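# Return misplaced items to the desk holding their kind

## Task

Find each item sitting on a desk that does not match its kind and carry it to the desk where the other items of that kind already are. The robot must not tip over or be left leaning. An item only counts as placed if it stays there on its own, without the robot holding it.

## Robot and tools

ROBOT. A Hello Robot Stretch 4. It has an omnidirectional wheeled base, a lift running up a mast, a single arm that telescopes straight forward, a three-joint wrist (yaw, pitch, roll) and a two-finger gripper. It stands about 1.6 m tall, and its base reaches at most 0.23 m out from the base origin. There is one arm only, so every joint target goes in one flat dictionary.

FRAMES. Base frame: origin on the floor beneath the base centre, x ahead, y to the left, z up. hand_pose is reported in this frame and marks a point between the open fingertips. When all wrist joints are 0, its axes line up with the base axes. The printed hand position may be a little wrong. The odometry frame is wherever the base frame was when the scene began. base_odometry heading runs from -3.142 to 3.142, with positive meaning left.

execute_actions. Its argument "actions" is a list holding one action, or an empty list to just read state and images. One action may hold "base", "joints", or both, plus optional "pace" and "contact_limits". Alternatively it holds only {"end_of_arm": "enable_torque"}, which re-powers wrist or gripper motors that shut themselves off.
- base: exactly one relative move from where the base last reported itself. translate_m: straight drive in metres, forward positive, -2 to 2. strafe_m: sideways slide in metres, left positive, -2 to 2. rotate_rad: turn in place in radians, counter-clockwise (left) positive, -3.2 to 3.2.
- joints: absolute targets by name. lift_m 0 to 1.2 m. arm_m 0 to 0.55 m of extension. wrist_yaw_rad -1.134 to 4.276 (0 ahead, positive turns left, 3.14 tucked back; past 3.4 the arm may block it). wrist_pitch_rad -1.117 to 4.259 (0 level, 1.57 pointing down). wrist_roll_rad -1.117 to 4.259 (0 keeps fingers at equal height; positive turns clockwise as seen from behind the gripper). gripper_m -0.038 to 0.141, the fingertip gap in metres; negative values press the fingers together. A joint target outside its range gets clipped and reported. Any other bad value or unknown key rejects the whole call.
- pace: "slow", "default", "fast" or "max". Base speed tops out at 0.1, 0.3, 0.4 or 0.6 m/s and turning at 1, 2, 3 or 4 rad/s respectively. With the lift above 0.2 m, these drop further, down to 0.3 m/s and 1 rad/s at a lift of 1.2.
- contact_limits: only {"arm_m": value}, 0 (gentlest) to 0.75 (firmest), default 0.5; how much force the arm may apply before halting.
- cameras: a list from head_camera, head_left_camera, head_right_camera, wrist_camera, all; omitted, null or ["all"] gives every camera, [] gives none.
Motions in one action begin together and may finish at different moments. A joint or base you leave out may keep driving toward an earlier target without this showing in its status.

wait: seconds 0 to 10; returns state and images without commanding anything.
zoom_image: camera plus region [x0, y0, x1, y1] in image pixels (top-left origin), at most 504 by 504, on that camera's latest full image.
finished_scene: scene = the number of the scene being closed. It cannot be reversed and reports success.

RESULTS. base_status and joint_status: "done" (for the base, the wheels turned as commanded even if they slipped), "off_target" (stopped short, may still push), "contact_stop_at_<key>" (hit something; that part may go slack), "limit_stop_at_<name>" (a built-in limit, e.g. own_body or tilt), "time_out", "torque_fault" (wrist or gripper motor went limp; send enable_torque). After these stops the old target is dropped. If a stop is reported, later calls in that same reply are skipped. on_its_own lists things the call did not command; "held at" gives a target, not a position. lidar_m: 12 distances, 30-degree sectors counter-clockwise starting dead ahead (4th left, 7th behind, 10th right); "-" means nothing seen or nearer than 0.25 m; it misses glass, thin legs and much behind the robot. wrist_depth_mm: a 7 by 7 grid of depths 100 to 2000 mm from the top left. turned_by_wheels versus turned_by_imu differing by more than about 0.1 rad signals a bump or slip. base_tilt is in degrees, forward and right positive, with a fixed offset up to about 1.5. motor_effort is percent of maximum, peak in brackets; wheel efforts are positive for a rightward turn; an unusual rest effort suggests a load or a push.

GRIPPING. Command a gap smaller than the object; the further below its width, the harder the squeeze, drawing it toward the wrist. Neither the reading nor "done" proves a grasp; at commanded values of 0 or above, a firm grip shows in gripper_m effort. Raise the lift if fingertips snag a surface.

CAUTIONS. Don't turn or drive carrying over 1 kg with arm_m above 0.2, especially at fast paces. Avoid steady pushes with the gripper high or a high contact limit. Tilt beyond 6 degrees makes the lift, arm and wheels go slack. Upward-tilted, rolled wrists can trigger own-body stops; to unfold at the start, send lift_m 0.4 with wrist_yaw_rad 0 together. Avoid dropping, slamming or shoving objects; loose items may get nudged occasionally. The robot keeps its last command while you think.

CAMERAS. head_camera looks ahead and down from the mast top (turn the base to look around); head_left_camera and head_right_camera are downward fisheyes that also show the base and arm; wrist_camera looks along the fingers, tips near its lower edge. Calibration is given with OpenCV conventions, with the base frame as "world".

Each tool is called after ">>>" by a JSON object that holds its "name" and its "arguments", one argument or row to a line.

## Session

>>> {"name": "execute_actions", "arguments": {
  "actions": []
}}

Scene clock: 0.00 s.
base_odometry: x=+0.000 y=+0.000 heading=+0.000 (m, m, rad; odometry frame)
turned_by_wheels: +0.000 (rad since the last result)
turned_by_imu: +0.000 (rad since the last result)
base_tilt: forward=+1.1 right=+0.2 (deg)
lidar_m: 0.84 0.89 1.71 1.58 1.23 0.87 0.86 0.90 1.25 1.31 1.20 0.89
base_status: not commanded
joint_positions: lift_m=+0.122 arm_m=-0.002 wrist_yaw_rad=+3.237 wrist_pitch_rad=+0.020 wrist_roll_rad=+0.010 gripper_m=+0.057
joint_status: not commanded
motor_effort: lift_m=+18 arm_m=+0 wrist_yaw_rad=-2 wrist_pitch_rad=-7 wrist_roll_rad=+0 gripper_m=-4 wheel_0=-1 wheel_1=+0 wheel_2=+0 (%)
hand_pose: x=-0.1265 y=+0.0596 z=+0.2941 quat_wxyz=(-0.048, -0.010, +0.004, +0.999) (m; base frame)
wrist_depth_mm: - - 135 960 931 931 904 / - - 133 976 931 891 891 / - - 132 240 931 917 891 / - 112 135 976 931 904 904 / 189 1008 1008 960 931 917 891 / 195 991 216 960 201 917 891 / 193 809 759 778 788 741 798
pictures: head_camera, head_left_camera, head_right_camera, wrist_camera
camera_calibration (this result's frames):
wrist_camera: T_world_to_cam=[[-0.147411, 0.988337, -0.0382123, -0.0502251], [0.0143746, -0.0364895, -0.999231, 0.355101], [-0.988971, -0.147847, -0.008828, 0.114329], [0, 0, 0, 1]] pos_world=[0.10056, 0.0795, 0.353918]
Images, in order (width x height): head_camera 420x560, head_left_camera 420x672, head_right_camera 420x672, wrist_camera 616x392.

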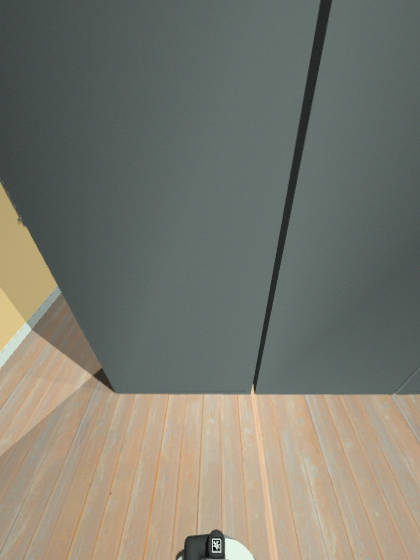

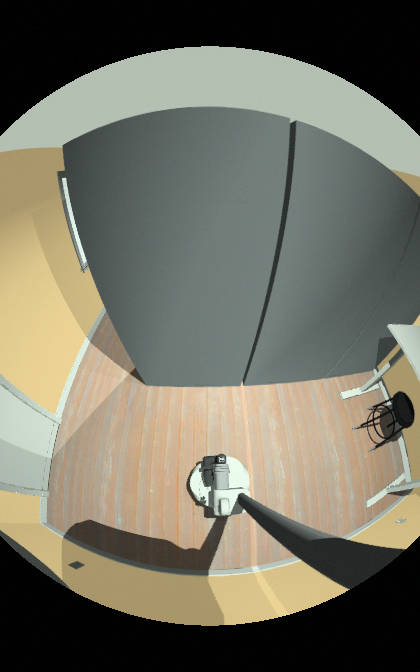

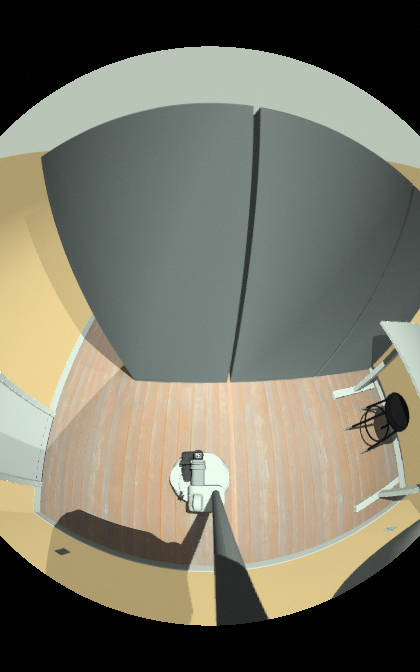

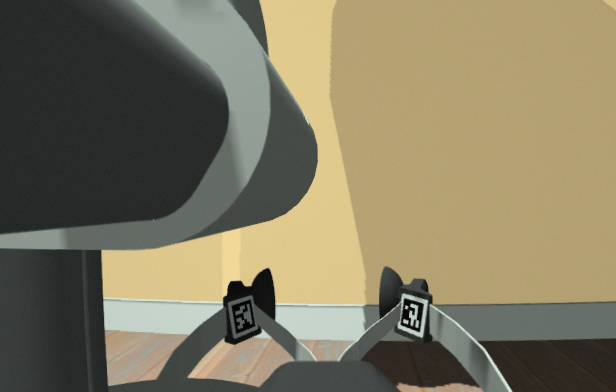

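>>> {"name": "execute_actions", "arguments": {
  "actions": [
    {"base":{"rotate_rad":-1.57},"pace":"max"}
  ],
  "cameras": ["head_camera"]
}}

>>> {"name": "zoom_image", "arguments": {
  "camera": "head_camera",
  "region": [40,150,380,280]
}}

Scene clock: 3.60 s.
base_odometry: x=+0.000 y=+0.000 heading=-1.570 (m, m, rad; odometry frame)
turned_by_wheels: -1.570 (rad since the last result)
turned_by_imu: -1.581 (rad since the last result)
base_tilt: forward=+1.1 right=+0.2 (deg)
lidar_m: 1.30 1.23 0.91 0.85 0.88 1.69 1.60 1.26 0.90 0.84 0.90 1.25
base_status: done
joint_positions: lift_m=+0.122 arm_m=-0.002 wrist_yaw_rad=+3.237 wrist_pitch_rad=+0.020 wrist_roll_rad=+0.010 gripper_m=+0.057
joint_status: not commanded
motor_effort: lift_m=+18(18) arm_m=+0(0) wrist_yaw_rad=+0(1) wrist_pitch_rad=-7(6) wrist_roll_rad=+2(1) gripper_m=-1(2) wheel_0=+4(13) wheel_1=+1(12) wheel_2=+0(12) (%)
hand_pose: x=-0.1265 y=+0.0596 z=+0.2941 quat_wxyz=(-0.048, -0.010, +0.004, +0.999) (m; base frame)
wrist_depth_mm: - - 135 1661 1661 1618 1576 / - - 133 1661 1661 1661 1576 / - - 131 241 1708 1576 1576 / - 112 135 1661 1661 1576 1576 / 189 1397 1661 1756 1618 1618 1537 / 196 1255 216 1229 200 1160 1098 / 193 809 759 788 778 732 788
pictures: head_camera
Images, in order (width x height): head_camera 420x560.

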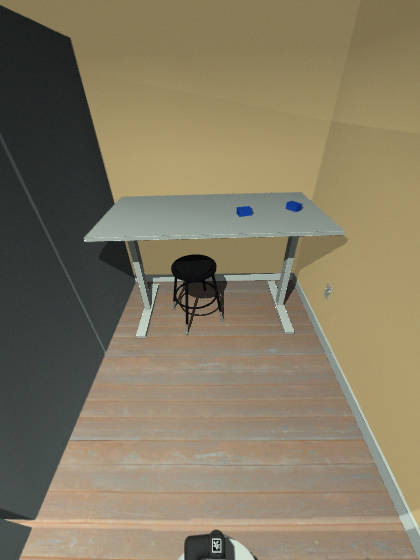

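Region (40, 150, 380, 280) of head_camera's 420x560 image, scaled by 1.482, with more detail than that image has; it fills the top 193 rows of this view, and the rest is white.

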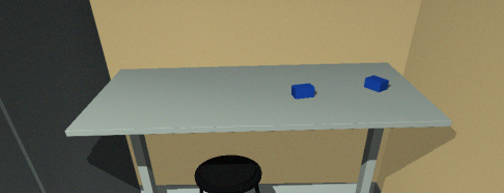

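>>> {"name": "execute_actions", "arguments": {
  "actions": [
    {"base":{"translate_m":-1.14},"pace":"max"}
  ],
  "cameras": ["head_left_camera"]
}}

Scene clock: 10.67 s.
base_odometry: x=-0.001 y=+1.140 heading=-1.570 (m, m, rad; odometry frame)
turned_by_wheels: +0.000 (rad since the last result)
turned_by_imu: +0.004 (rad since the last result)
base_tilt: forward=+1.1 right=+0.2 (deg)
lidar_m: 2.46 1.24 0.96 1.97 0.72 0.46 0.44 0.49 0.68 0.84 0.90 1.20
base_status: done
joint_positions: lift_m=+0.122 arm_m=-0.002 wrist_yaw_rad=+3.237 wrist_pitch_rad=+0.020 wrist_roll_rad=+0.010 gripper_m=+0.057
joint_status: not commanded
motor_effort: lift_m=+18(18) arm_m=-1(1) wrist_yaw_rad=+0(0) wrist_pitch_rad=-7(7) wrist_roll_rad=+1(1) gripper_m=-3(1) wheel_0=-3(16) wheel_1=-1(11) wheel_2=-2(17) (%)
hand_pose: x=-0.1265 y=+0.0596 z=+0.2941 quat_wxyz=(-0.048, -0.010, +0.004, +0.999) (m; base frame)
wrist_depth_mm: - - 135 585 564 544 554 / - - 132 580 569 554 559 / - - 131 240 569 554 549 / - 112 135 580 574 554 559 / 189 603 597 580 559 549 549 / 195 615 217 580 200 539 554 / 193 615 585 574 559 530 544
pictures: head_left_camera
Images, in order (width x height): head_left_camera 420x672.

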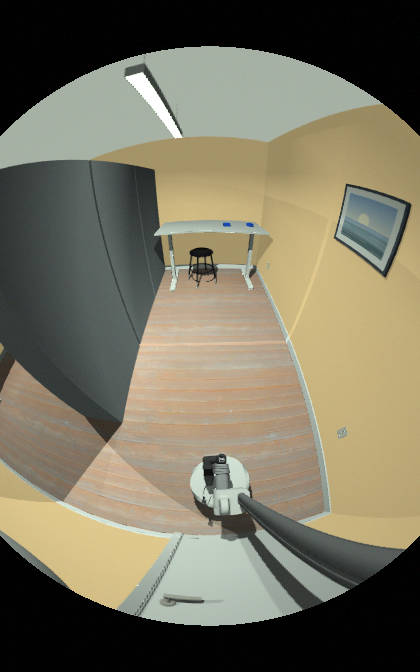

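>>> {"name": "execute_actions", "arguments": {
  "actions": [
    {"base":{"strafe_m":2.0},"pace":"max"}
  ],
  "cameras": ["head_left_camera"]
}}

>>> {"name": "execute_actions", "arguments": {
  "actions": [
    {"base":{"rotate_rad":0.45},"pace":"max"}
  ],
  "cameras": ["head_left_camera","head_camera"]
}}

Scene clock: 18.50 s.
base_odometry: x=+1.999 y=+1.141 heading=-1.570 (m, m, rad; odometry frame)
turned_by_wheels: +0.000 (rad since the last result)
turned_by_imu: +0.011 (rad since the last result)
base_tilt: forward=+1.1 right=+0.2 (deg)
lidar_m: 2.44 1.52 1.13 1.10 0.66 0.47 0.46 0.52 0.72 1.85 0.82 1.01
base_status: done
joint_positions: lift_m=+0.122 arm_m=-0.002 wrist_yaw_rad=+3.237 wrist_pitch_rad=+0.020 wrist_roll_rad=+0.010 gripper_m=+0.057
joint_status: not commanded
motor_effort: lift_m=+18(18) arm_m=+0(0) wrist_yaw_rad=+1(0) wrist_pitch_rad=-7(7) wrist_roll_rad=+2(1) gripper_m=-5(3) wheel_0=+1(19) wheel_1=-1(16) wheel_2=+0(3) (%)
hand_pose: x=-0.1265 y=+0.0596 z=+0.2941 quat_wxyz=(-0.048, -0.010, +0.004, +0.999) (m; base frame)
wrist_depth_mm: - - 135 615 591 574 564 / - - 133 609 597 569 554 / - - 132 241 591 569 554 / - 112 134 603 591 574 554 / 189 640 621 603 585 569 554 / 196 640 218 597 200 569 569 / 193 640 615 603 574 559 554
pictures: head_left_camera
Images, in order (width x height): head_left_camera 420x672.

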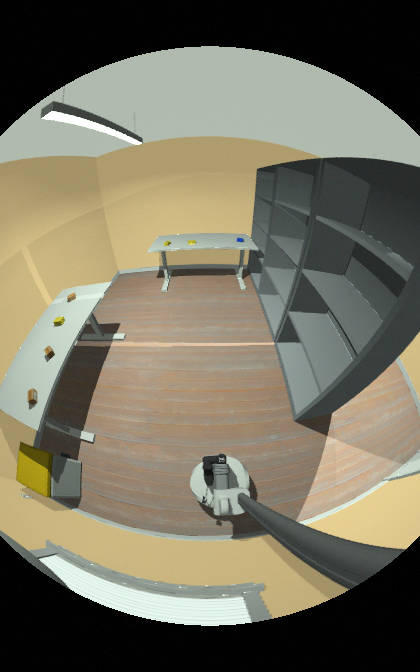

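Scene clock: 19.47 s.
base_odometry: x=+1.999 y=+1.141 heading=-1.120 (m, m, rad; odometry frame)
turned_by_wheels: +0.450 (rad since the last result)
turned_by_imu: +0.454 (rad since the last result)
base_tilt: forward=+1.0 right=+0.2 (deg)
lidar_m: 1.62 1.15 1.07 0.74 0.49 0.45 0.48 0.67 1.58 0.83 0.92 2.13
base_status: done
joint_positions: lift_m=+0.122 arm_m=-0.002 wrist_yaw_rad=+3.237 wrist_pitch_rad=+0.020 wrist_roll_rad=+0.010 gripper_m=+0.057
joint_status: not commanded
motor_effort: lift_m=+18(18) arm_m=+0(1) wrist_yaw_rad=-1(1) wrist_pitch_rad=-6(7) wrist_roll_rad=+0(0) gripper_m=-3(0) wheel_0=-3(18) wheel_1=+1(12) wheel_2=+0(12) (%)
hand_pose: x=-0.1265 y=+0.0596 z=+0.2941 quat_wxyz=(-0.048, -0.010, +0.004, +0.999) (m; base frame)
wrist_depth_mm: - - 135 661 574 504 462 / - - 133 634 574 512 462 / - - 131 241 585 508 459 / - 112 135 627 580 517 462 / 190 878 768 661 574 508 466 / 195 931 216 647 200 500 462 / 193 798 732 627 554 484 459
pictures: head_camera, head_left_camera
Images, in order (width x height): head_camera 420x560, head_left_camera 420x672.

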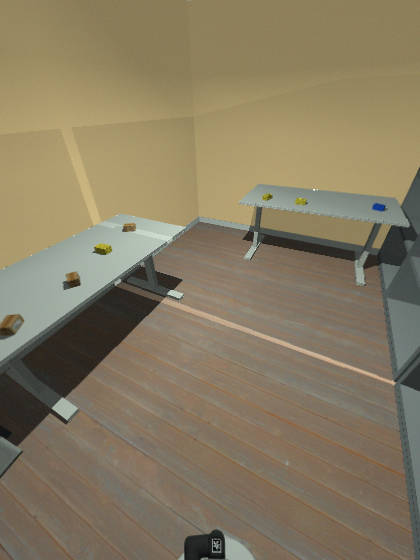

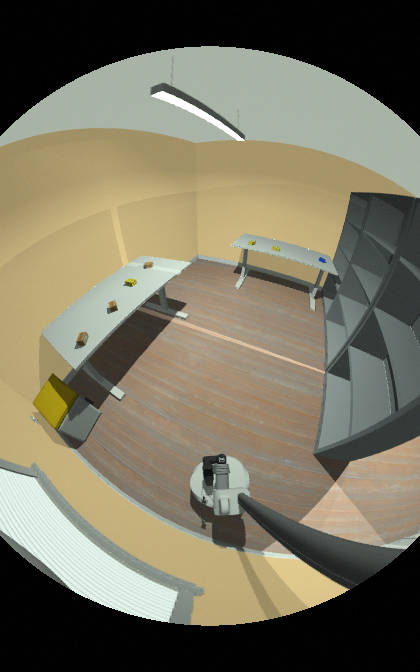

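>>> {"name": "execute_actions", "arguments": {
  "actions": [
    {"base":{"translate_m":1.25},"joints":{"lift_m":0.92,"wrist_yaw_rad":0,"gripper_m":0.13},"pace":"max"}
  ],
  "cameras": ["head_left_camera"]
}}

>>> {"name": "execute_actions", "arguments": {
  "actions": [
    {"base":{"rotate_rad":1.3},"joints":{"wrist_pitch_rad":0.6,"arm_m":0.1},"pace":"max"}
  ]
}}

Scene clock: 26.50 s.
base_odometry: x=+2.544 y=+0.016 heading=-1.119 (m, m, rad; odometry frame)
turned_by_wheels: +0.001 (rad since the last result)
turned_by_imu: +0.001 (rad since the last result)
base_tilt: forward=+1.1 right=+0.2 (deg)
lidar_m: 1.30 0.55 0.51 0.52 0.72 1.59 1.63 1.33 1.23 1.25 1.37 1.28
base_status: done
joint_positions: lift_m=+0.920 arm_m=-0.002 wrist_yaw_rad=+0.000 wrist_pitch_rad=+0.020 wrist_roll_rad=+0.010 gripper_m=+0.130
joint_status: all done
motor_effort: lift_m=+22(23) arm_m=-1(1) wrist_yaw_rad=+0(5) wrist_pitch_rad=-7(6) wrist_roll_rad=+1(0) gripper_m=+0(3) wheel_0=+5(11) wheel_1=+3(11) wheel_2=+2(15) (%)
hand_pose: x=+0.4574 y=-0.0874 z=+1.0921 quat_wxyz=(+1.000, +0.005, +0.010, +0.000) (m; base frame)
wrist_depth_mm: 1182 1464 1921 - 1808 1618 1537 / 1205 1464 1921 - 1808 1661 1499 / 1182 1430 1921 - 1863 1661 1576 / 1205 1430 1863 - 1863 1661 1499 / 1229 1430 1863 - 1863 1661 1537 / 1182 1366 216 - 1808 199 1336 / 1182 1336 1808 160 1060 976 946
pictures: head_left_camera
Images, in order (width x height): head_left_camera 420x672.

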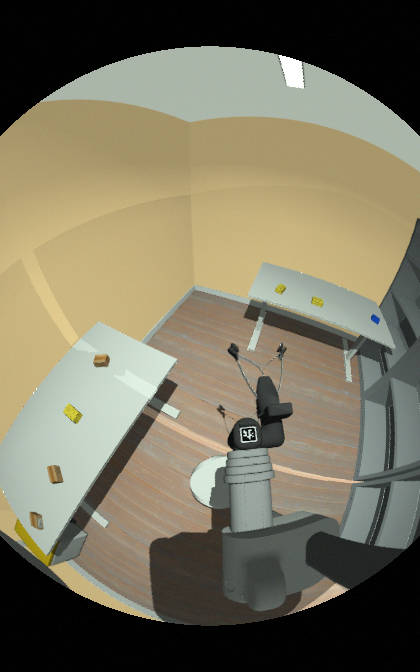

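Scene clock: 28.47 s.
base_odometry: x=+2.544 y=+0.016 heading=+0.179 (m, m, rad; odometry frame)
turned_by_wheels: +1.299 (rad since the last result)
turned_by_imu: +1.310 (rad since the last result)
base_tilt: forward=+1.0 right=+0.1 (deg)
lidar_m: 0.51 0.61 0.97 1.58 1.81 1.25 1.23 1.39 1.31 1.28 0.65 0.53
base_status: done
joint_positions: lift_m=+0.920 arm_m=+0.099 wrist_yaw_rad=+0.000 wrist_pitch_rad=+0.601 wrist_roll_rad=+0.010 gripper_m=+0.130
joint_status: all done
motor_effort: lift_m=+21(21) arm_m=+6(8) wrist_yaw_rad=-1(0) wrist_pitch_rad=-5(5) wrist_roll_rad=-2(2) gripper_m=-1(2) wheel_0=-7(11) wheel_1=-5(8) wheel_2=-2(11) (%)
hand_pose: x=+0.5077 y=-0.0874 z=+0.9347 quat_wxyz=(+0.955, +0.005, +0.296, -0.001) (m; base frame)
wrist_depth_mm: 1025 991 960 904 878 831 798 / 1098 1078 1025 960 931 878 854 / 991 960 917 917 878 878 866 / 750 741 723 707 691 676 634 / 554 574 585 559 569 554 549 / 500 484 215 488 480 198 466 / 433 427 427 161 415 407 404
pictures: head_camera, head_left_camera, head_right_camera, wrist_camera
camera_calibration (this result's frames):
wrist_camera: T_world_to_cam=[[0.0232855, -0.99787, -0.0609291, -0.0259813], [-0.557655, 0.0376184, -0.82922, 1.11872], [0.829746, 0.0532862, -0.555591, 0.330696], [0, 0, 0, 1]] pos_world=[0.350071, -0.085632, 1.10981]
Images, in order (width x height): head_camera 420x560, head_left_camera 420x672, head_right_camera 420x672, wrist_camera 616x392.

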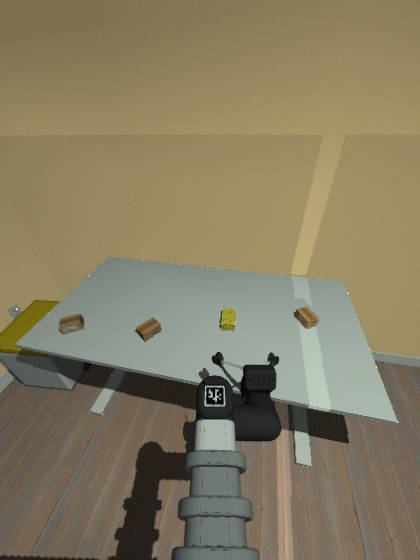

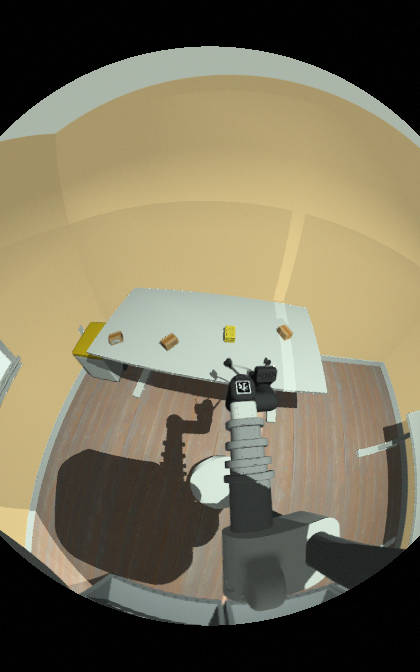

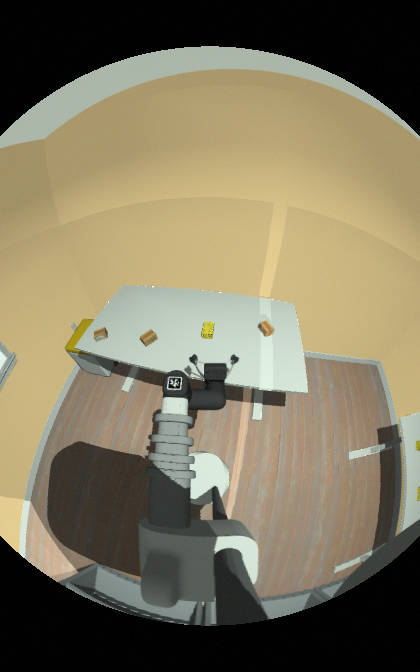

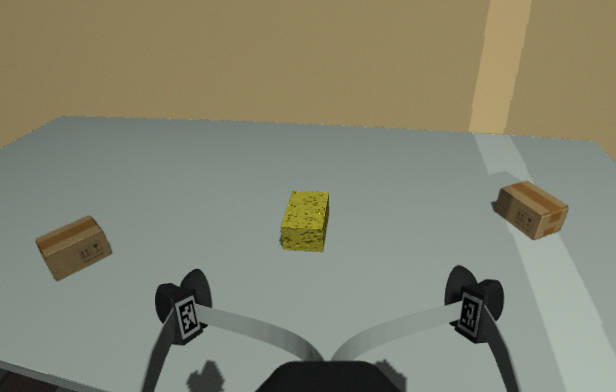

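>>> {"name": "execute_actions", "arguments": {
  "actions": [
    {"base":{"strafe_m":0.027},"joints":{"lift_m":0.745,"arm_m":0.36},"pace":"fast"}
  ],
  "cameras": ["wrist_camera"]
}}

Scene clock: 33.07 s.
base_odometry: x=+2.539 y=+0.043 heading=+0.179 (m, m, rad; odometry frame)
turned_by_wheels: +0.000 (rad since the last result)
turned_by_imu: +0.002 (rad since the last result)
base_tilt: forward=+1.1 right=+0.2 (deg)
lidar_m: 0.53 0.60 0.99 1.55 1.78 1.23 1.22 1.38 1.32 1.30 0.66 0.52
base_status: done
joint_positions: lift_m=+0.745 arm_m=+0.359 wrist_yaw_rad=+0.000 wrist_pitch_rad=+0.602 wrist_roll_rad=+0.010 gripper_m=+0.130
joint_status: all done
motor_effort: lift_m=+15(14) arm_m=+6(6) wrist_yaw_rad=+1(1) wrist_pitch_rad=-6(6) wrist_roll_rad=-1(1) gripper_m=+1(0) wheel_0=-2(13) wheel_1=+0(13) wheel_2=+0(2) (%)
hand_pose: x=+0.7676 y=-0.0874 z=+0.7602 quat_wxyz=(+0.955, +0.005, +0.296, -0.001) (m; base frame)
wrist_depth_mm: 778 741 699 668 647 615 603 / 809 778 741 699 661 640 621 / 544 530 512 496 488 480 477 / 413 404 394 322 382 375 373 / 327 327 322 258 310 307 304 / 276 265 215 262 264 198 256 / 237 235 234 161 228 223 224
pictures: wrist_camera
camera_calibration (this result's frames):
wrist_camera: T_world_to_cam=[[0.0233212, -0.997869, -0.0609376, -0.0426745], [-0.557956, 0.0375863, -0.829019, 1.11899], [0.829543, 0.0533342, -0.55589, 0.018473], [0, 0, 0, 1]] pos_world=[0.610016, -0.0856274, 0.935329]
Images, in order (width x height): wrist_camera 616x392.

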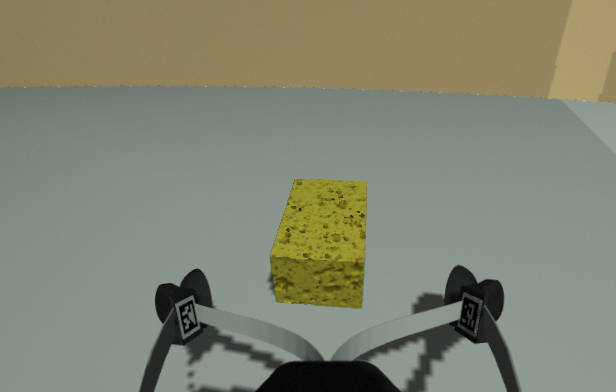

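>>> {"name": "execute_actions", "arguments": {
  "actions": [
    {"joints":{"lift_m":0.731,"arm_m":0.42,"gripper_m":0.1},"pace":"fast"}
  ],
  "cameras": ["wrist_camera"]
}}

>>> {"name": "execute_actions", "arguments": {
  "actions": [
    {"joints":{"gripper_m":0.02}}
  ],
  "cameras": []
}}

>>> {"name": "execute_actions", "arguments": {
  "actions": [
    {"joints":{"lift_m":0.83},"pace":"fast"}
  ],
  "cameras": ["wrist_camera"]
}}

Scene clock: 37.20 s.
base_odometry: x=+2.539 y=+0.043 heading=+0.179 (m, m, rad; odometry frame)
turned_by_wheels: +0.000 (rad since the last result)
turned_by_imu: +0.001 (rad since the last result)
base_tilt: forward=+1.1 right=+0.2 (deg)
lidar_m: 0.51 0.58 0.98 1.56 1.78 1.23 1.23 1.40 1.33 1.33 0.65 0.52
base_status: not commanded
joint_positions: lift_m=+0.731 arm_m=+0.419 wrist_yaw_rad=+0.000 wrist_pitch_rad=+0.602 wrist_roll_rad=+0.010 gripper_m=+0.100
joint_status: all done
motor_effort: lift_m=+15(19) arm_m=+6(7) wrist_yaw_rad=-1(1) wrist_pitch_rad=-6(5) wrist_roll_rad=+2(0) gripper_m=-2(1) wheel_0=-2(2) wheel_1=+0(0) wheel_2=+0(0) (%)
hand_pose: x=+0.8276 y=-0.0874 z=+0.7462 quat_wxyz=(+0.955, +0.005, +0.296, -0.001) (m; base frame)
wrist_depth_mm: 715 676 647 609 585 564 549 / 741 707 676 647 615 597 574 / 512 496 484 466 459 452 445 / 387 377 368 364 357 349 345 / 309 306 304 231 281 286 283 / 257 255 201 195 200 228 239 / 223 220 218 158 212 207 209
pictures: wrist_camera
camera_calibration (this result's frames):
wrist_camera: T_world_to_cam=[[0.0232595, -0.99787, -0.0609387, -0.0448902], [-0.557991, 0.0376193, -0.828994, 1.14086], [0.829521, 0.0532853, -0.555928, -0.0390491], [0, 0, 0, 1]] pos_world=[0.670026, -0.0856321, 0.921321]
Images, in order (width x height): wrist_camera 616x392.

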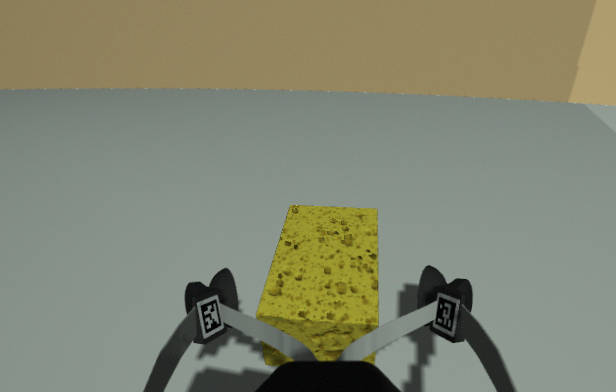

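Scene clock: 38.83 s.
base_odometry: x=+2.539 y=+0.043 heading=+0.179 (m, m, rad; odometry frame)
turned_by_wheels: +0.000 (rad since the last result)
turned_by_imu: +0.001 (rad since the last result)
base_tilt: forward=+1.1 right=+0.2 (deg)
lidar_m: 0.53 0.60 1.01 1.55 1.81 1.21 1.22 1.41 1.34 1.30 0.62 0.53
base_status: not commanded
joint_positions: lift_m=+0.731 arm_m=+0.419 wrist_yaw_rad=+0.000 wrist_pitch_rad=+0.602 wrist_roll_rad=+0.010 gripper_m=+0.020
joint_status: all done
motor_effort: lift_m=+15(15) arm_m=+6(7) wrist_yaw_rad=-1(1) wrist_pitch_rad=-6(5) wrist_roll_rad=+1(2) gripper_m=-17(19) wheel_0=-2(2) wheel_1=+0(0) wheel_2=+0(0) (%)
hand_pose: x=+0.8276 y=-0.0874 z=+0.7462 quat_wxyz=(+0.955, +0.005, +0.296, -0.001) (m; base frame)
wrist_depth_mm: 715 676 640 621 597 564 544 / 741 715 676 634 609 591 580 / 512 492 480 466 462 449 442 / 387 382 370 364 357 353 343 / 310 306 303 222 282 287 282 / 256 256 190 186 185 241 239 / 223 216 217 182 196 189 210
pictures: none
No camera images: the call's "cameras" was empty. Leave "cameras" out to get every camera's image.

Scene clock: 40.00 s.
base_odometry: x=+2.539 y=+0.043 heading=+0.179 (m, m, rad; odometry frame)
turned_by_wheels: +0.000 (rad since the last result)
turned_by_imu: +0.000 (rad since the last result)
base_tilt: forward=+1.1 right=+0.2 (deg)
lidar_m: 0.52 0.59 1.00 1.53 1.78 1.24 1.23 1.40 1.34 1.32 0.63 0.51
base_status: not commanded
joint_positions: lift_m=+0.830 arm_m=+0.419 wrist_yaw_rad=+0.000 wrist_pitch_rad=+0.602 wrist_roll_rad=+0.010 gripper_m=+0.020
joint_status: all done
motor_effort: lift_m=+22(25) arm_m=+6(6) wrist_yaw_rad=+0(0) wrist_pitch_rad=-5(6) wrist_roll_rad=-1(1) gripper_m=-16(18) wheel_0=-1(2) wheel_1=+0(0) wheel_2=+0(0) (%)
hand_pose: x=+0.8276 y=-0.0874 z=+0.8445 quat_wxyz=(+0.955, +0.005, +0.296, -0.001) (m; base frame)
wrist_depth_mm: 707 691 654 621 597 564 544 / 768 741 699 668 640 609 585 / 768 732 715 699 661 647 621 / 580 559 554 539 530 521 517 / 462 455 449 221 421 430 421 / 382 382 191 186 183 359 357 / 330 320 325 183 246 239 317
pictures: wrist_camera
camera_calibration (this result's frames):
wrist_camera: T_world_to_cam=[[0.0232576, -0.99787, -0.0609394, -0.038894], [-0.558019, 0.0376192, -0.828975, 1.2224], [0.829502, 0.0532853, -0.555955, 0.0156712], [0, 0, 0, 1]] pos_world=[0.670029, -0.0856321, 1.01968]
Images, in order (width x height): wrist_camera 616x392.

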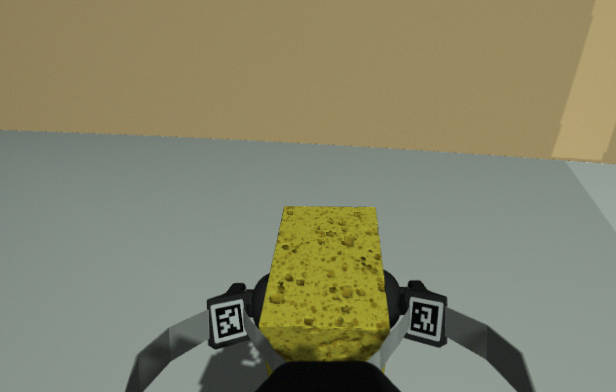

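>>> {"name": "execute_actions", "arguments": {
  "actions": [
    {"base":{"rotate_rad":-2.05},"pace":"fast"}
  ],
  "cameras": ["head_camera"]
}}

>>> {"name": "execute_actions", "arguments": {
  "actions": [
    {"base":{"translate_m":0.88},"pace":"max"}
  ]
}}

Scene clock: 45.47 s.
base_odometry: x=+2.539 y=+0.043 heading=-1.870 (m, m, rad; odometry frame)
turned_by_wheels: -2.049 (rad since the last result)
turned_by_imu: -2.064 (rad since the last result)
base_tilt: forward=+1.1 right=+0.2 (deg)
lidar_m: 1.31 1.31 0.61 0.52 0.52 0.62 1.03 1.56 1.82 1.24 1.21 1.41
base_status: done
joint_positions: lift_m=+0.830 arm_m=+0.419 wrist_yaw_rad=+0.000 wrist_pitch_rad=+0.602 wrist_roll_rad=+0.010 gripper_m=+0.020
joint_status: not commanded
motor_effort: lift_m=+22(23) arm_m=+5(6) wrist_yaw_rad=-1(1) wrist_pitch_rad=-6(6) wrist_roll_rad=+0(1) gripper_m=-19(16) wheel_0=+5(15) wheel_1=+2(11) wheel_2=+1(9) (%)
hand_pose: x=+0.8279 y=-0.0874 z=+0.8446 quat_wxyz=(+0.955, +0.005, +0.296, -0.001) (m; base frame)
wrist_depth_mm: 1229 1281 1366 1430 1464 1618 1430 / 1138 1078 1008 976 960 991 1366 / 759 768 809 1708 1808 1863 1138 / 1281 1576 1661 1756 1661 1708 1464 / 1464 1499 1499 221 1397 1366 1118 / 1281 1281 190 186 185 1205 1138 / 1098 1078 1078 182 615 597 1042
pictures: head_camera
Images, in order (width x height): head_camera 420x560.

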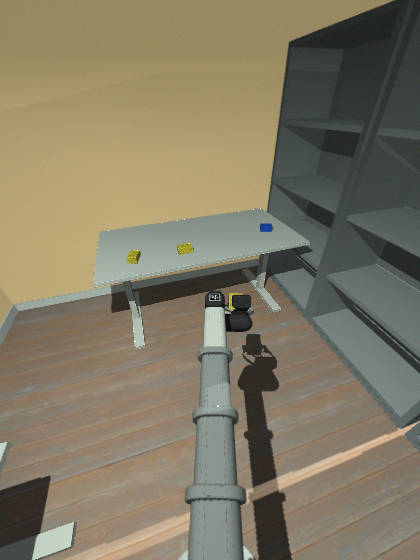

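Scene clock: 49.10 s.
base_odometry: x=+2.281 y=-0.798 heading=-1.869 (m, m, rad; odometry frame)
turned_by_wheels: +0.001 (rad since the last result)
turned_by_imu: +0.001 (rad since the last result)
base_tilt: forward=+1.1 right=+0.1 (deg)
lidar_m: 0.47 0.48 0.54 1.58 0.86 0.90 1.52 2.42 1.15 0.96 0.96 0.60
base_status: done
joint_positions: lift_m=+0.830 arm_m=+0.419 wrist_yaw_rad=+0.000 wrist_pitch_rad=+0.602 wrist_roll_rad=+0.010 gripper_m=+0.020
joint_status: not commanded
motor_effort: lift_m=+22(22) arm_m=+4(5) wrist_yaw_rad=-1(1) wrist_pitch_rad=-5(6) wrist_roll_rad=+0(2) gripper_m=-16(19) wheel_0=+6(8) wheel_1=+3(10) wheel_2=+0(14) (%)
hand_pose: x=+0.8279 y=-0.0874 z=+0.8446 quat_wxyz=(+0.955, +0.005, +0.296, -0.001) (m; base frame)
wrist_depth_mm: 554 585 627 668 723 768 759 / 591 627 676 723 759 820 831 / 640 683 707 683 683 676 654 / 580 559 554 544 530 525 512 / 462 452 445 221 421 427 415 / 379 379 191 186 185 362 357 / 332 322 325 182 246 238 315
pictures: head_camera, head_left_camera, head_right_camera, wrist_camera
camera_calibration (this result's frames):
wrist_camera: T_world_to_cam=[[0.0230905, -0.997875, -0.0609363, -0.0388008], [-0.558012, 0.0377101, -0.828975, 1.22262], [0.829511, 0.0531447, -0.555956, 0.0154662], [0, 0, 0, 1]] pos_world=[0.670305, -0.0856455, 1.01976]
Images, in order (width x height): head_camera 420x560, head_left_camera 420x672, head_right_camera 420x672, wrist_camera 616x392.

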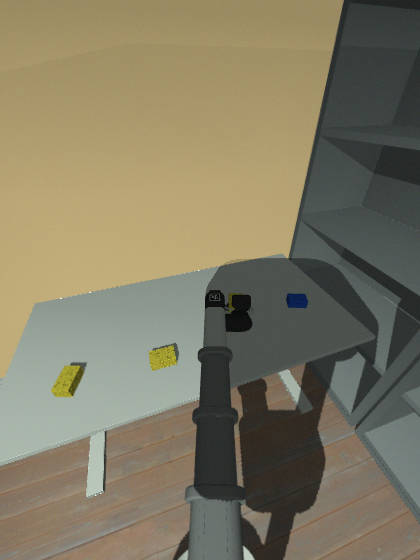

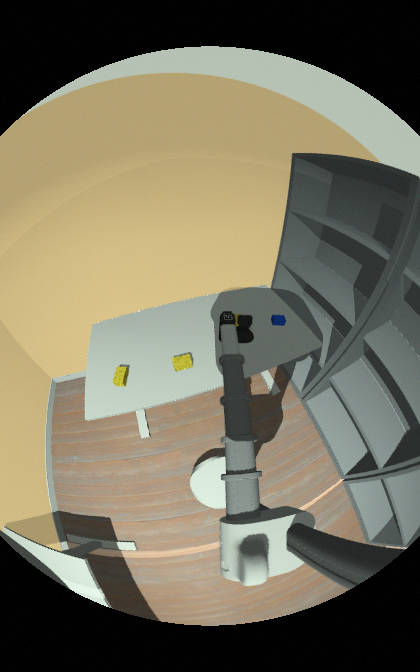

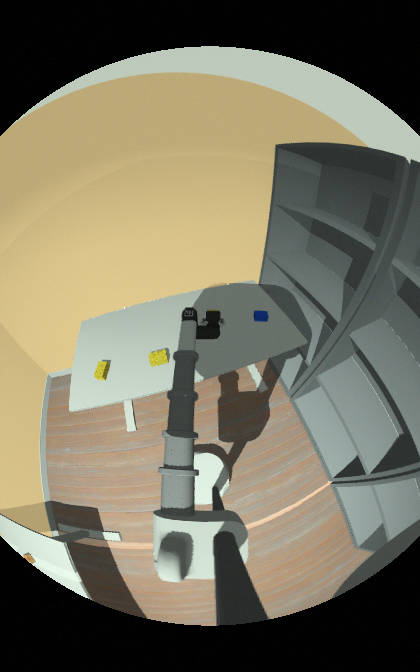

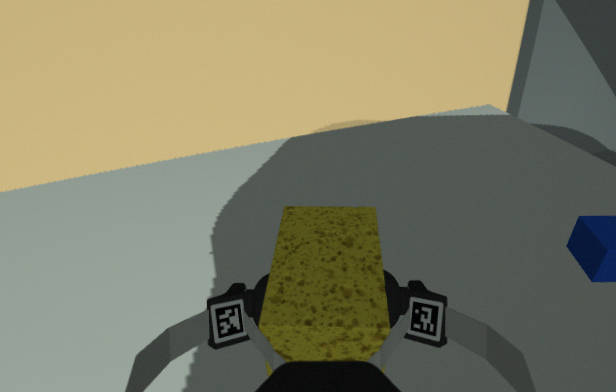

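>>> {"name": "execute_actions", "arguments": {
  "actions": [
    {"joints":{"lift_m":0.732}}
  ],
  "cameras": []
}}

>>> {"name": "execute_actions", "arguments": {
  "actions": [
    {"joints":{"gripper_m":0.09}}
  ],
  "cameras": []
}}

>>> {"name": "execute_actions", "arguments": {
  "actions": [
    {"joints":{"lift_m":0.81,"gripper_m":0.14},"pace":"fast"}
  ],
  "cameras": ["wrist_camera"]
}}

>>> {"name": "execute_actions", "arguments": {
  "actions": [
    {"base":{"strafe_m":-0.335},"pace":"max"}
  ],
  "cameras": ["wrist_camera","head_right_camera"]
}}

Scene clock: 55.60 s.
base_odometry: x=+2.281 y=-0.798 heading=-1.869 (m, m, rad; odometry frame)
turned_by_wheels: +0.000 (rad since the last result)
turned_by_imu: +0.002 (rad since the last result)
base_tilt: forward=+1.1 right=+0.2 (deg)
lidar_m: 0.47 0.46 0.53 1.59 0.85 0.91 1.53 2.42 1.16 0.95 0.96 0.59
base_status: not commanded
joint_positions: lift_m=+0.732 arm_m=+0.419 wrist_yaw_rad=+0.000 wrist_pitch_rad=+0.602 wrist_roll_rad=+0.010 gripper_m=+0.020
joint_status: all done
motor_effort: lift_m=+15(17) arm_m=+5(5) wrist_yaw_rad=+0(1) wrist_pitch_rad=-6(5) wrist_roll_rad=+1(1) gripper_m=-18(16) wheel_0=+6(6) wheel_1=+3(3) wheel_2=+0(0) (%)
hand_pose: x=+0.8279 y=-0.0874 z=+0.7472 quat_wxyz=(+0.955, +0.005, +0.296, -0.001) (m; base frame)
wrist_depth_mm: 559 597 634 661 707 759 778 / 603 634 654 661 640 640 654 / 517 496 484 466 459 449 442 / 389 379 373 366 359 351 347 / 312 309 306 222 283 289 283 / 257 257 191 186 184 242 240 / 223 217 219 182 196 189 210
pictures: none
No camera images: the call's "cameras" was empty. Leave "cameras" out to get every camera's image.

Scene clock: 57.10 s.
base_odometry: x=+2.281 y=-0.798 heading=-1.869 (m, m, rad; odometry frame)
turned_by_wheels: +0.000 (rad since the last result)
turned_by_imu: +0.001 (rad since the last result)
base_tilt: forward=+1.1 right=+0.2 (deg)
lidar_m: 0.49 0.47 0.52 1.58 0.84 0.92 1.53 2.39 1.18 0.96 0.96 0.59
base_status: not commanded
joint_positions: lift_m=+0.732 arm_m=+0.419 wrist_yaw_rad=+0.000 wrist_pitch_rad=+0.602 wrist_roll_rad=+0.010 gripper_m=+0.090
joint_status: all done
motor_effort: lift_m=+15(14) arm_m=+5(4) wrist_yaw_rad=+0(0) wrist_pitch_rad=-6(6) wrist_roll_rad=+1(2) gripper_m=+0(18) wheel_0=+6(6) wheel_1=+3(3) wheel_2=+0(0) (%)
hand_pose: x=+0.8279 y=-0.0874 z=+0.7472 quat_wxyz=(+0.955, +0.005, +0.296, -0.001) (m; base frame)
wrist_depth_mm: 564 597 627 668 715 778 768 / 603 634 654 661 647 621 654 / 512 492 484 473 459 445 449 / 387 382 373 366 359 353 347 / 310 307 301 233 283 289 283 / 258 258 197 196 194 236 240 / 224 220 219 158 213 206 210
pictures: none
No camera images: the call's "cameras" was empty. Leave "cameras" out to get every camera's image.

Scene clock: 58.60 s.
base_odometry: x=+2.281 y=-0.798 heading=-1.869 (m, m, rad; odometry frame)
turned_by_wheels: +0.000 (rad since the last result)
turned_by_imu: +0.001 (rad since the last result)
base_tilt: forward=+1.1 right=+0.2 (deg)
lidar_m: 0.48 0.47 0.55 1.57 0.84 0.90 1.51 2.43 1.18 0.96 0.96 0.60
base_status: not commanded
joint_positions: lift_m=+0.810 arm_m=+0.419 wrist_yaw_rad=+0.000 wrist_pitch_rad=+0.602 wrist_roll_rad=+0.010 gripper_m=+0.140
joint_status: all done
motor_effort: lift_m=+23(23) arm_m=+5(4) wrist_yaw_rad=+0(1) wrist_pitch_rad=-6(6) wrist_roll_rad=+2(1) gripper_m=-1(1) wheel_0=+6(6) wheel_1=+3(3) wheel_2=+0(0) (%)
hand_pose: x=+0.8279 y=-0.0874 z=+0.8246 quat_wxyz=(+0.955, +0.005, +0.296, -0.001) (m; base frame)
wrist_depth_mm: 559 591 634 676 715 778 759 / 597 640 676 715 778 809 820 / 634 668 661 640 640 627 609 / 539 530 517 504 496 488 480 / 430 424 421 413 404 399 394 / 359 345 330 300 334 194 332 / 309 306 304 150 294 291 296
pictures: wrist_camera
camera_calibration (this result's frames):
wrist_camera: T_world_to_cam=[[0.0230904, -0.997875, -0.0609364, -0.0400236], [-0.558012, 0.0377102, -0.828975, 1.20599], [0.829511, 0.0531446, -0.555956, 0.0043097], [0, 0, 0, 1]] pos_world=[0.670305, -0.0856455, 0.999691]
Images, in order (width x height): wrist_camera 616x392.

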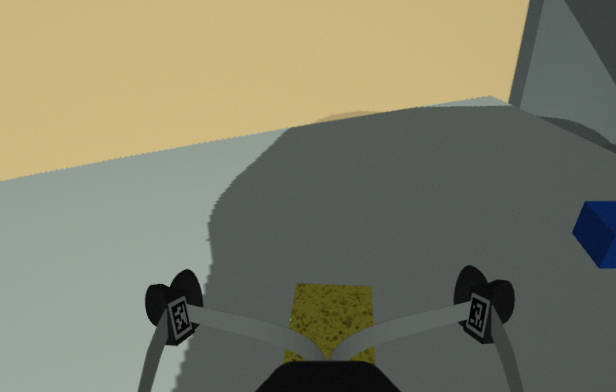

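Scene clock: 60.70 s.
base_odometry: x=+1.960 y=-0.699 heading=-1.869 (m, m, rad; odometry frame)
turned_by_wheels: +0.000 (rad since the last result)
turned_by_imu: +0.000 (rad since the last result)
base_tilt: forward=+1.1 right=+0.1 (deg)
lidar_m: 0.61 0.56 0.67 1.09 1.11 1.25 2.36 1.42 0.78 0.64 0.64 0.72
base_status: done
joint_positions: lift_m=+0.810 arm_m=+0.419 wrist_yaw_rad=+0.000 wrist_pitch_rad=+0.602 wrist_roll_rad=+0.010 gripper_m=+0.140
joint_status: not commanded
motor_effort: lift_m=+22(23) arm_m=+5(4) wrist_yaw_rad=-1(1) wrist_pitch_rad=-7(5) wrist_roll_rad=+0(1) gripper_m=+0(0) wheel_0=+2(14) wheel_1=+0(15) wheel_2=+0(1) (%)
hand_pose: x=+0.8279 y=-0.0874 z=+0.8246 quat_wxyz=(+0.955, +0.005, +0.296, -0.001) (m; base frame)
wrist_depth_mm: 647 683 723 778 788 831 842 / 676 723 768 809 831 891 866 / 707 683 661 640 866 946 878 / 535 525 512 504 500 820 798 / 430 424 415 364 402 399 647 / 357 345 216 347 347 193 332 / 309 306 303 149 296 291 293
pictures: head_right_camera, wrist_camera
camera_calibration (this result's frames):
wrist_camera: T_world_to_cam=[[0.0230906, -0.997875, -0.0609363, -0.0400202], [-0.558012, 0.03771, -0.828975, 1.20604], [0.829511, 0.0531448, -0.555956, 0.00434241], [0, 0, 0, 1]] pos_world=[0.670305, -0.0856455, 0.99975]
Images, in order (width x height): head_right_camera 420x672, wrist_camera 616x392.

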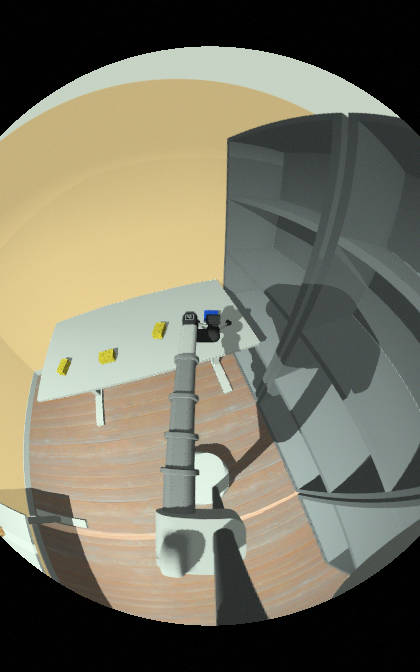

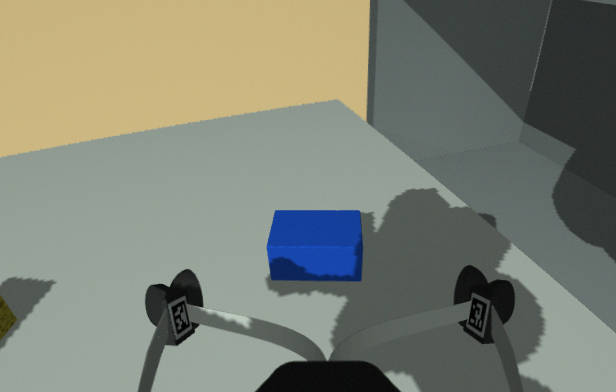

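>>> {"name": "execute_actions", "arguments": {
  "actions": [
    {"base":{"translate_m":0.06},"joints":{"lift_m":0.731,"arm_m":0.505,"wrist_yaw_rad":0.03},"pace":"fast"}
  ],
  "cameras": ["wrist_camera"]
}}

Scene clock: 65.33 s.
base_odometry: x=+1.943 y=-0.757 heading=-1.869 (m, m, rad; odometry frame)
turned_by_wheels: +0.001 (rad since the last result)
turned_by_imu: +0.002 (rad since the last result)
base_tilt: forward=+1.1 right=+0.2 (deg)
lidar_m: 0.52 0.53 0.61 1.00 1.14 1.31 2.37 1.43 0.76 0.62 0.62 0.67
base_status: done
joint_positions: lift_m=+0.731 arm_m=+0.504 wrist_yaw_rad=+0.030 wrist_pitch_rad=+0.602 wrist_roll_rad=+0.010 gripper_m=+0.140
joint_status: all done
motor_effort: lift_m=+15(24) arm_m=+6(7) wrist_yaw_rad=-2(5) wrist_pitch_rad=-6(6) wrist_roll_rad=+0(2) gripper_m=-3(2) wheel_0=+3(10) wheel_1=+2(9) wheel_2=+1(14) (%)
hand_pose: x=+0.9151 y=-0.0802 z=+0.7462 quat_wxyz=(+0.955, +0.000, +0.296, +0.013) (m; base frame)
wrist_depth_mm: 530 554 597 627 634 661 691 / 569 591 627 647 676 699 750 / 508 500 477 466 455 778 798 / 387 377 373 362 359 351 668 / 309 304 298 229 282 285 283 / 256 247 202 194 193 195 239 / 223 220 217 150 200 209 208
pictures: wrist_camera
camera_calibration (this result's frames):
wrist_camera: T_world_to_cam=[[0.0532903, -0.996718, -0.0609359, -0.0671356], [-0.558883, 0.0208001, -0.828985, 1.18889], [0.827532, 0.078233, -0.555941, -0.108216], [0, 0, 0, 1]] pos_world=[0.75758, -0.0831782, 0.921317]
Images, in order (width x height): wrist_camera 616x392.

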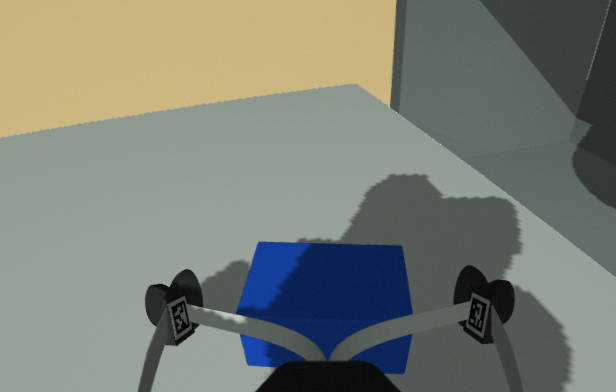

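>>> {"name": "execute_actions", "arguments": {
  "actions": [
    {"joints":{"gripper_m":0.045,"arm_m":0.493}}
  ],
  "cameras": ["wrist_camera"]
}}

>>> {"name": "execute_actions", "arguments": {
  "actions": [
    {"joints":{"lift_m":0.78},"pace":"fast"}
  ],
  "cameras": ["wrist_camera"]
}}

Scene clock: 69.80 s.
base_odometry: x=+1.943 y=-0.757 heading=-1.869 (m, m, rad; odometry frame)
turned_by_wheels: +0.000 (rad since the last result)
turned_by_imu: +0.002 (rad since the last result)
base_tilt: forward=+1.1 right=+0.2 (deg)
lidar_m: 0.54 0.53 0.61 0.97 1.16 1.29 2.37 1.41 0.74 0.63 0.61 0.66
base_status: not commanded
joint_positions: lift_m=+0.731 arm_m=+0.494 wrist_yaw_rad=+0.030 wrist_pitch_rad=+0.602 wrist_roll_rad=+0.010 gripper_m=+0.045
joint_status: all done
motor_effort: lift_m=+15(15) arm_m=-7(6) wrist_yaw_rad=+0(1) wrist_pitch_rad=-6(6) wrist_roll_rad=+0(0) gripper_m=-18(18) wheel_0=+4(4) wheel_1=+2(2) wheel_2=+1(1) (%)
hand_pose: x=+0.9053 y=-0.0802 z=+0.7462 quat_wxyz=(+0.955, +0.000, +0.296, +0.013) (m; base frame)
wrist_depth_mm: 544 569 603 634 654 668 707 / 574 603 634 654 699 723 759 / 508 496 480 469 455 778 820 / 384 377 368 366 355 349 661 / 309 306 300 219 271 287 281 / 256 255 191 190 186 234 239 / 222 213 212 195 195 204 211
pictures: wrist_camera
camera_calibration (this result's frames):
wrist_camera: T_world_to_cam=[[0.0531873, -0.996724, -0.060936, -0.0665454], [-0.558889, 0.0208572, -0.82898, 1.18342], [0.827535, 0.0781477, -0.555948, -0.10011], [0, 0, 0, 1]] pos_world=[0.747782, -0.0831867, 0.921317]
Images, in order (width x height): wrist_camera 616x392.

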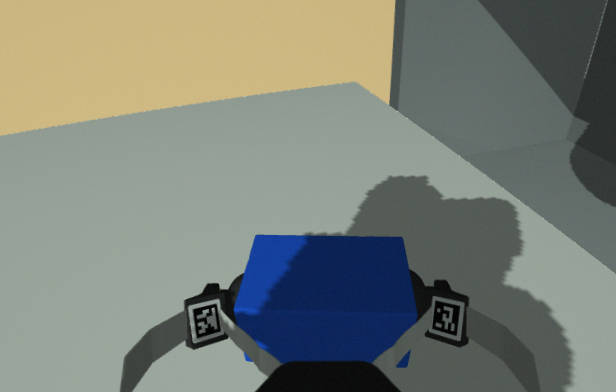

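Scene clock: 70.70 s.
base_odometry: x=+1.943 y=-0.757 heading=-1.869 (m, m, rad; odometry frame)
turned_by_wheels: +0.000 (rad since the last result)
turned_by_imu: +0.000 (rad since the last result)
base_tilt: forward=+1.1 right=+0.2 (deg)
lidar_m: 0.54 0.54 0.59 1.02 1.18 1.28 2.36 1.43 0.75 0.62 0.61 0.68
base_status: not commanded
joint_positions: lift_m=+0.780 arm_m=+0.494 wrist_yaw_rad=+0.030 wrist_pitch_rad=+0.602 wrist_roll_rad=+0.010 gripper_m=+0.045
joint_status: all done
motor_effort: lift_m=+23(23) arm_m=-7(6) wrist_yaw_rad=+0(0) wrist_pitch_rad=-7(7) wrist_roll_rad=+0(0) gripper_m=-19(15) wheel_0=+4(4) wheel_1=+2(2) wheel_2=+1(1) (%)
hand_pose: x=+0.9053 y=-0.0802 z=+0.7945 quat_wxyz=(+0.955, +0.000, +0.297, +0.013) (m; base frame)
wrist_depth_mm: 544 569 603 634 661 661 699 / 580 609 647 691 699 723 750 / 615 627 597 569 723 788 831 / 477 466 459 445 445 750 732 / 384 377 370 220 334 357 615 / 320 315 190 190 186 289 296 / 277 265 263 196 195 252 262
pictures: wrist_camera
camera_calibration (this result's frames):
wrist_camera: T_world_to_cam=[[0.0531719, -0.996724, -0.0609419, -0.0635821], [-0.559095, 0.0208513, -0.828841, 1.22351], [0.827397, 0.0781434, -0.556155, -0.0729299], [0, 0, 0, 1]] pos_world=[0.747782, -0.0831866, 0.969662]
Images, in order (width x height): wrist_camera 616x392.

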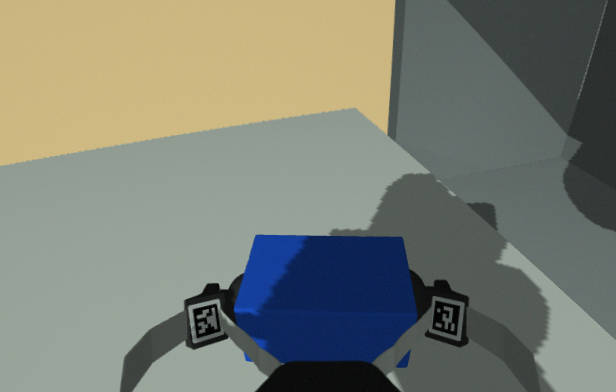

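>>> {"name": "execute_actions", "arguments": {
  "actions": [
    {"base":{"rotate_rad":0.28},"joints":{"lift_m":0.83,"arm_m":0},"pace":"fast"}
  ],
  "cameras": []
}}

>>> {"name": "execute_actions", "arguments": {
  "actions": [
    {"base":{"translate_m":-1.93},"joints":{"lift_m":0.42,"wrist_yaw_rad":1.9},"pace":"max"}
  ]
}}

Scene clock: 76.27 s.
base_odometry: x=+1.943 y=-0.757 heading=-1.590 (m, m, rad; odometry frame)
turned_by_wheels: +0.279 (rad since the last result)
turned_by_imu: +0.283 (rad since the last result)
base_tilt: forward=+1.1 right=+0.1 (deg)
lidar_m: 0.52 0.55 0.74 1.21 1.15 1.62 2.38 0.94 0.65 0.62 0.64 0.57
base_status: done
joint_positions: lift_m=+0.830 arm_m=+0.001 wrist_yaw_rad=+0.030 wrist_pitch_rad=+0.603 wrist_roll_rad=+0.010 gripper_m=+0.045
joint_status: all done
motor_effort: lift_m=+23(27) arm_m=-6(8) wrist_yaw_rad=+1(4) wrist_pitch_rad=-7(8) wrist_roll_rad=+0(1) gripper_m=-14(18) wheel_0=-4(9) wheel_1=-3(11) wheel_2=-2(10) (%)
hand_pose: x=+0.4122 y=-0.0803 z=+0.8444 quat_wxyz=(+0.955, +0.000, +0.297, +0.013) (m; base frame)
wrist_depth_mm: 1025 1025 1008 991 991 991 931 / 1060 1060 1042 991 976 946 1025 / 768 741 723 654 676 668 661 / 530 569 554 549 530 525 517 / 459 452 449 220 407 430 421 / 1182 1205 191 190 186 407 1060 / 1118 1060 1078 195 196 1008 976
pictures: none
No camera images: the call's "cameras" was empty. Leave "cameras" out to get every camera's image.

Scene clock: 82.43 s.
base_odometry: x=+1.980 y=+1.173 heading=-1.590 (m, m, rad; odometry frame)
turned_by_wheels: -0.001 (rad since the last result)
turned_by_imu: +0.004 (rad since the last result)
base_tilt: forward=+1.1 right=+0.2 (deg)
lidar_m: 2.45 1.60 1.15 1.11 0.66 0.43 0.41 0.47 0.67 1.71 0.83 0.95
base_status: done
joint_positions: lift_m=+0.420 arm_m=+0.001 wrist_yaw_rad=+1.900 wrist_pitch_rad=+0.602 wrist_roll_rad=+0.010 gripper_m=+0.045
joint_status: all done
motor_effort: lift_m=+16(18) arm_m=-6(6) wrist_yaw_rad=-1(7) wrist_pitch_rad=-7(7) wrist_roll_rad=+0(1) gripper_m=-18(18) wheel_0=-5(12) wheel_1=-4(9) wheel_2=-1(13) (%)
hand_pose: x=+0.1779 y=+0.2532 z=+0.4350 quat_wxyz=(+0.557, -0.239, +0.176, +0.776) (m; base frame)
wrist_depth_mm: 691 866 1160 1138 1576 1464 1397 / 707 891 1205 1138 1618 1537 1464 / 723 904 1336 1255 1366 1281 1397 / 732 931 1118 1118 1098 1078 1025 / 759 917 931 220 820 878 854 / 732 768 190 190 186 715 723 / 676 647 640 196 196 621 640
pictures: head_camera, head_left_camera, head_right_camera, wrist_camera
camera_calibration (this result's frames):
wrist_camera: T_world_to_cam=[[0.936862, 0.344347, -0.0609496, -0.211246], [0.144772, -0.54057, -0.828749, 0.528842], [-0.318325, 0.767599, -0.556292, 0.332248], [0, 0, 0, 1]] pos_world=[0.227109, 0.103585, 0.610229]
Images, in order (width x height): head_camera 420x560, head_left_camera 420x672, head_right_camera 420x672, wrist_camera 616x392.

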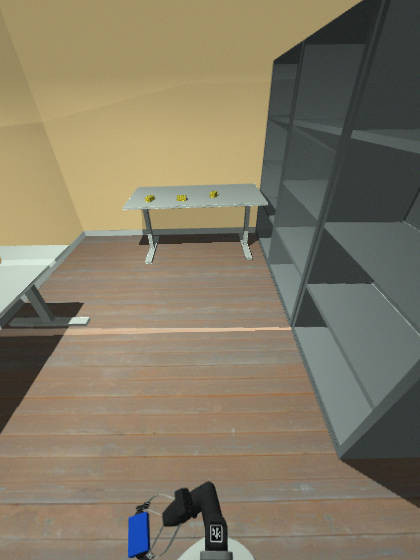

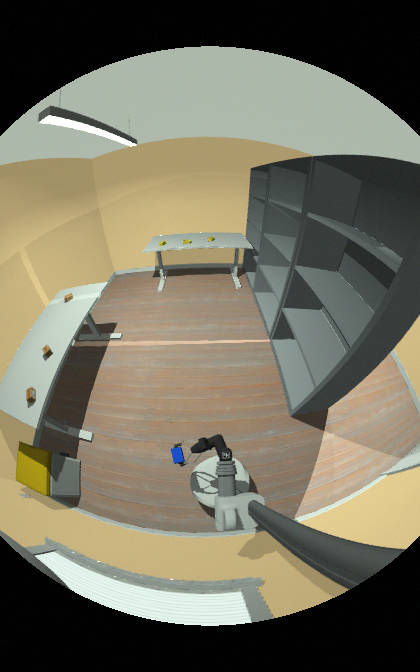

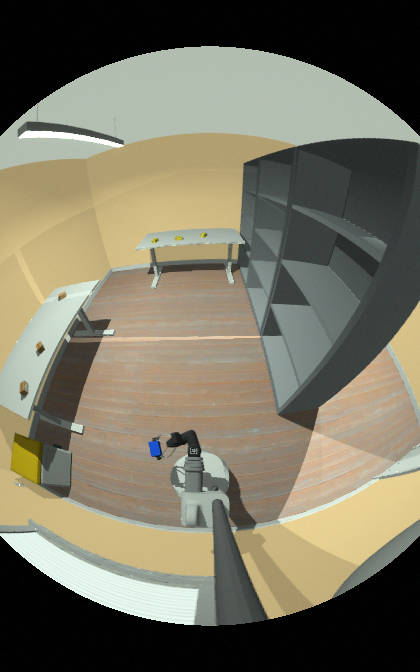

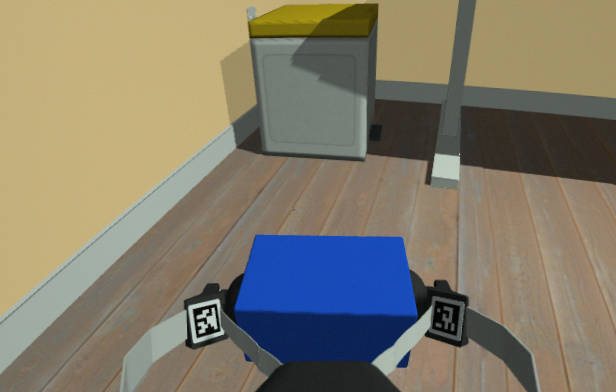

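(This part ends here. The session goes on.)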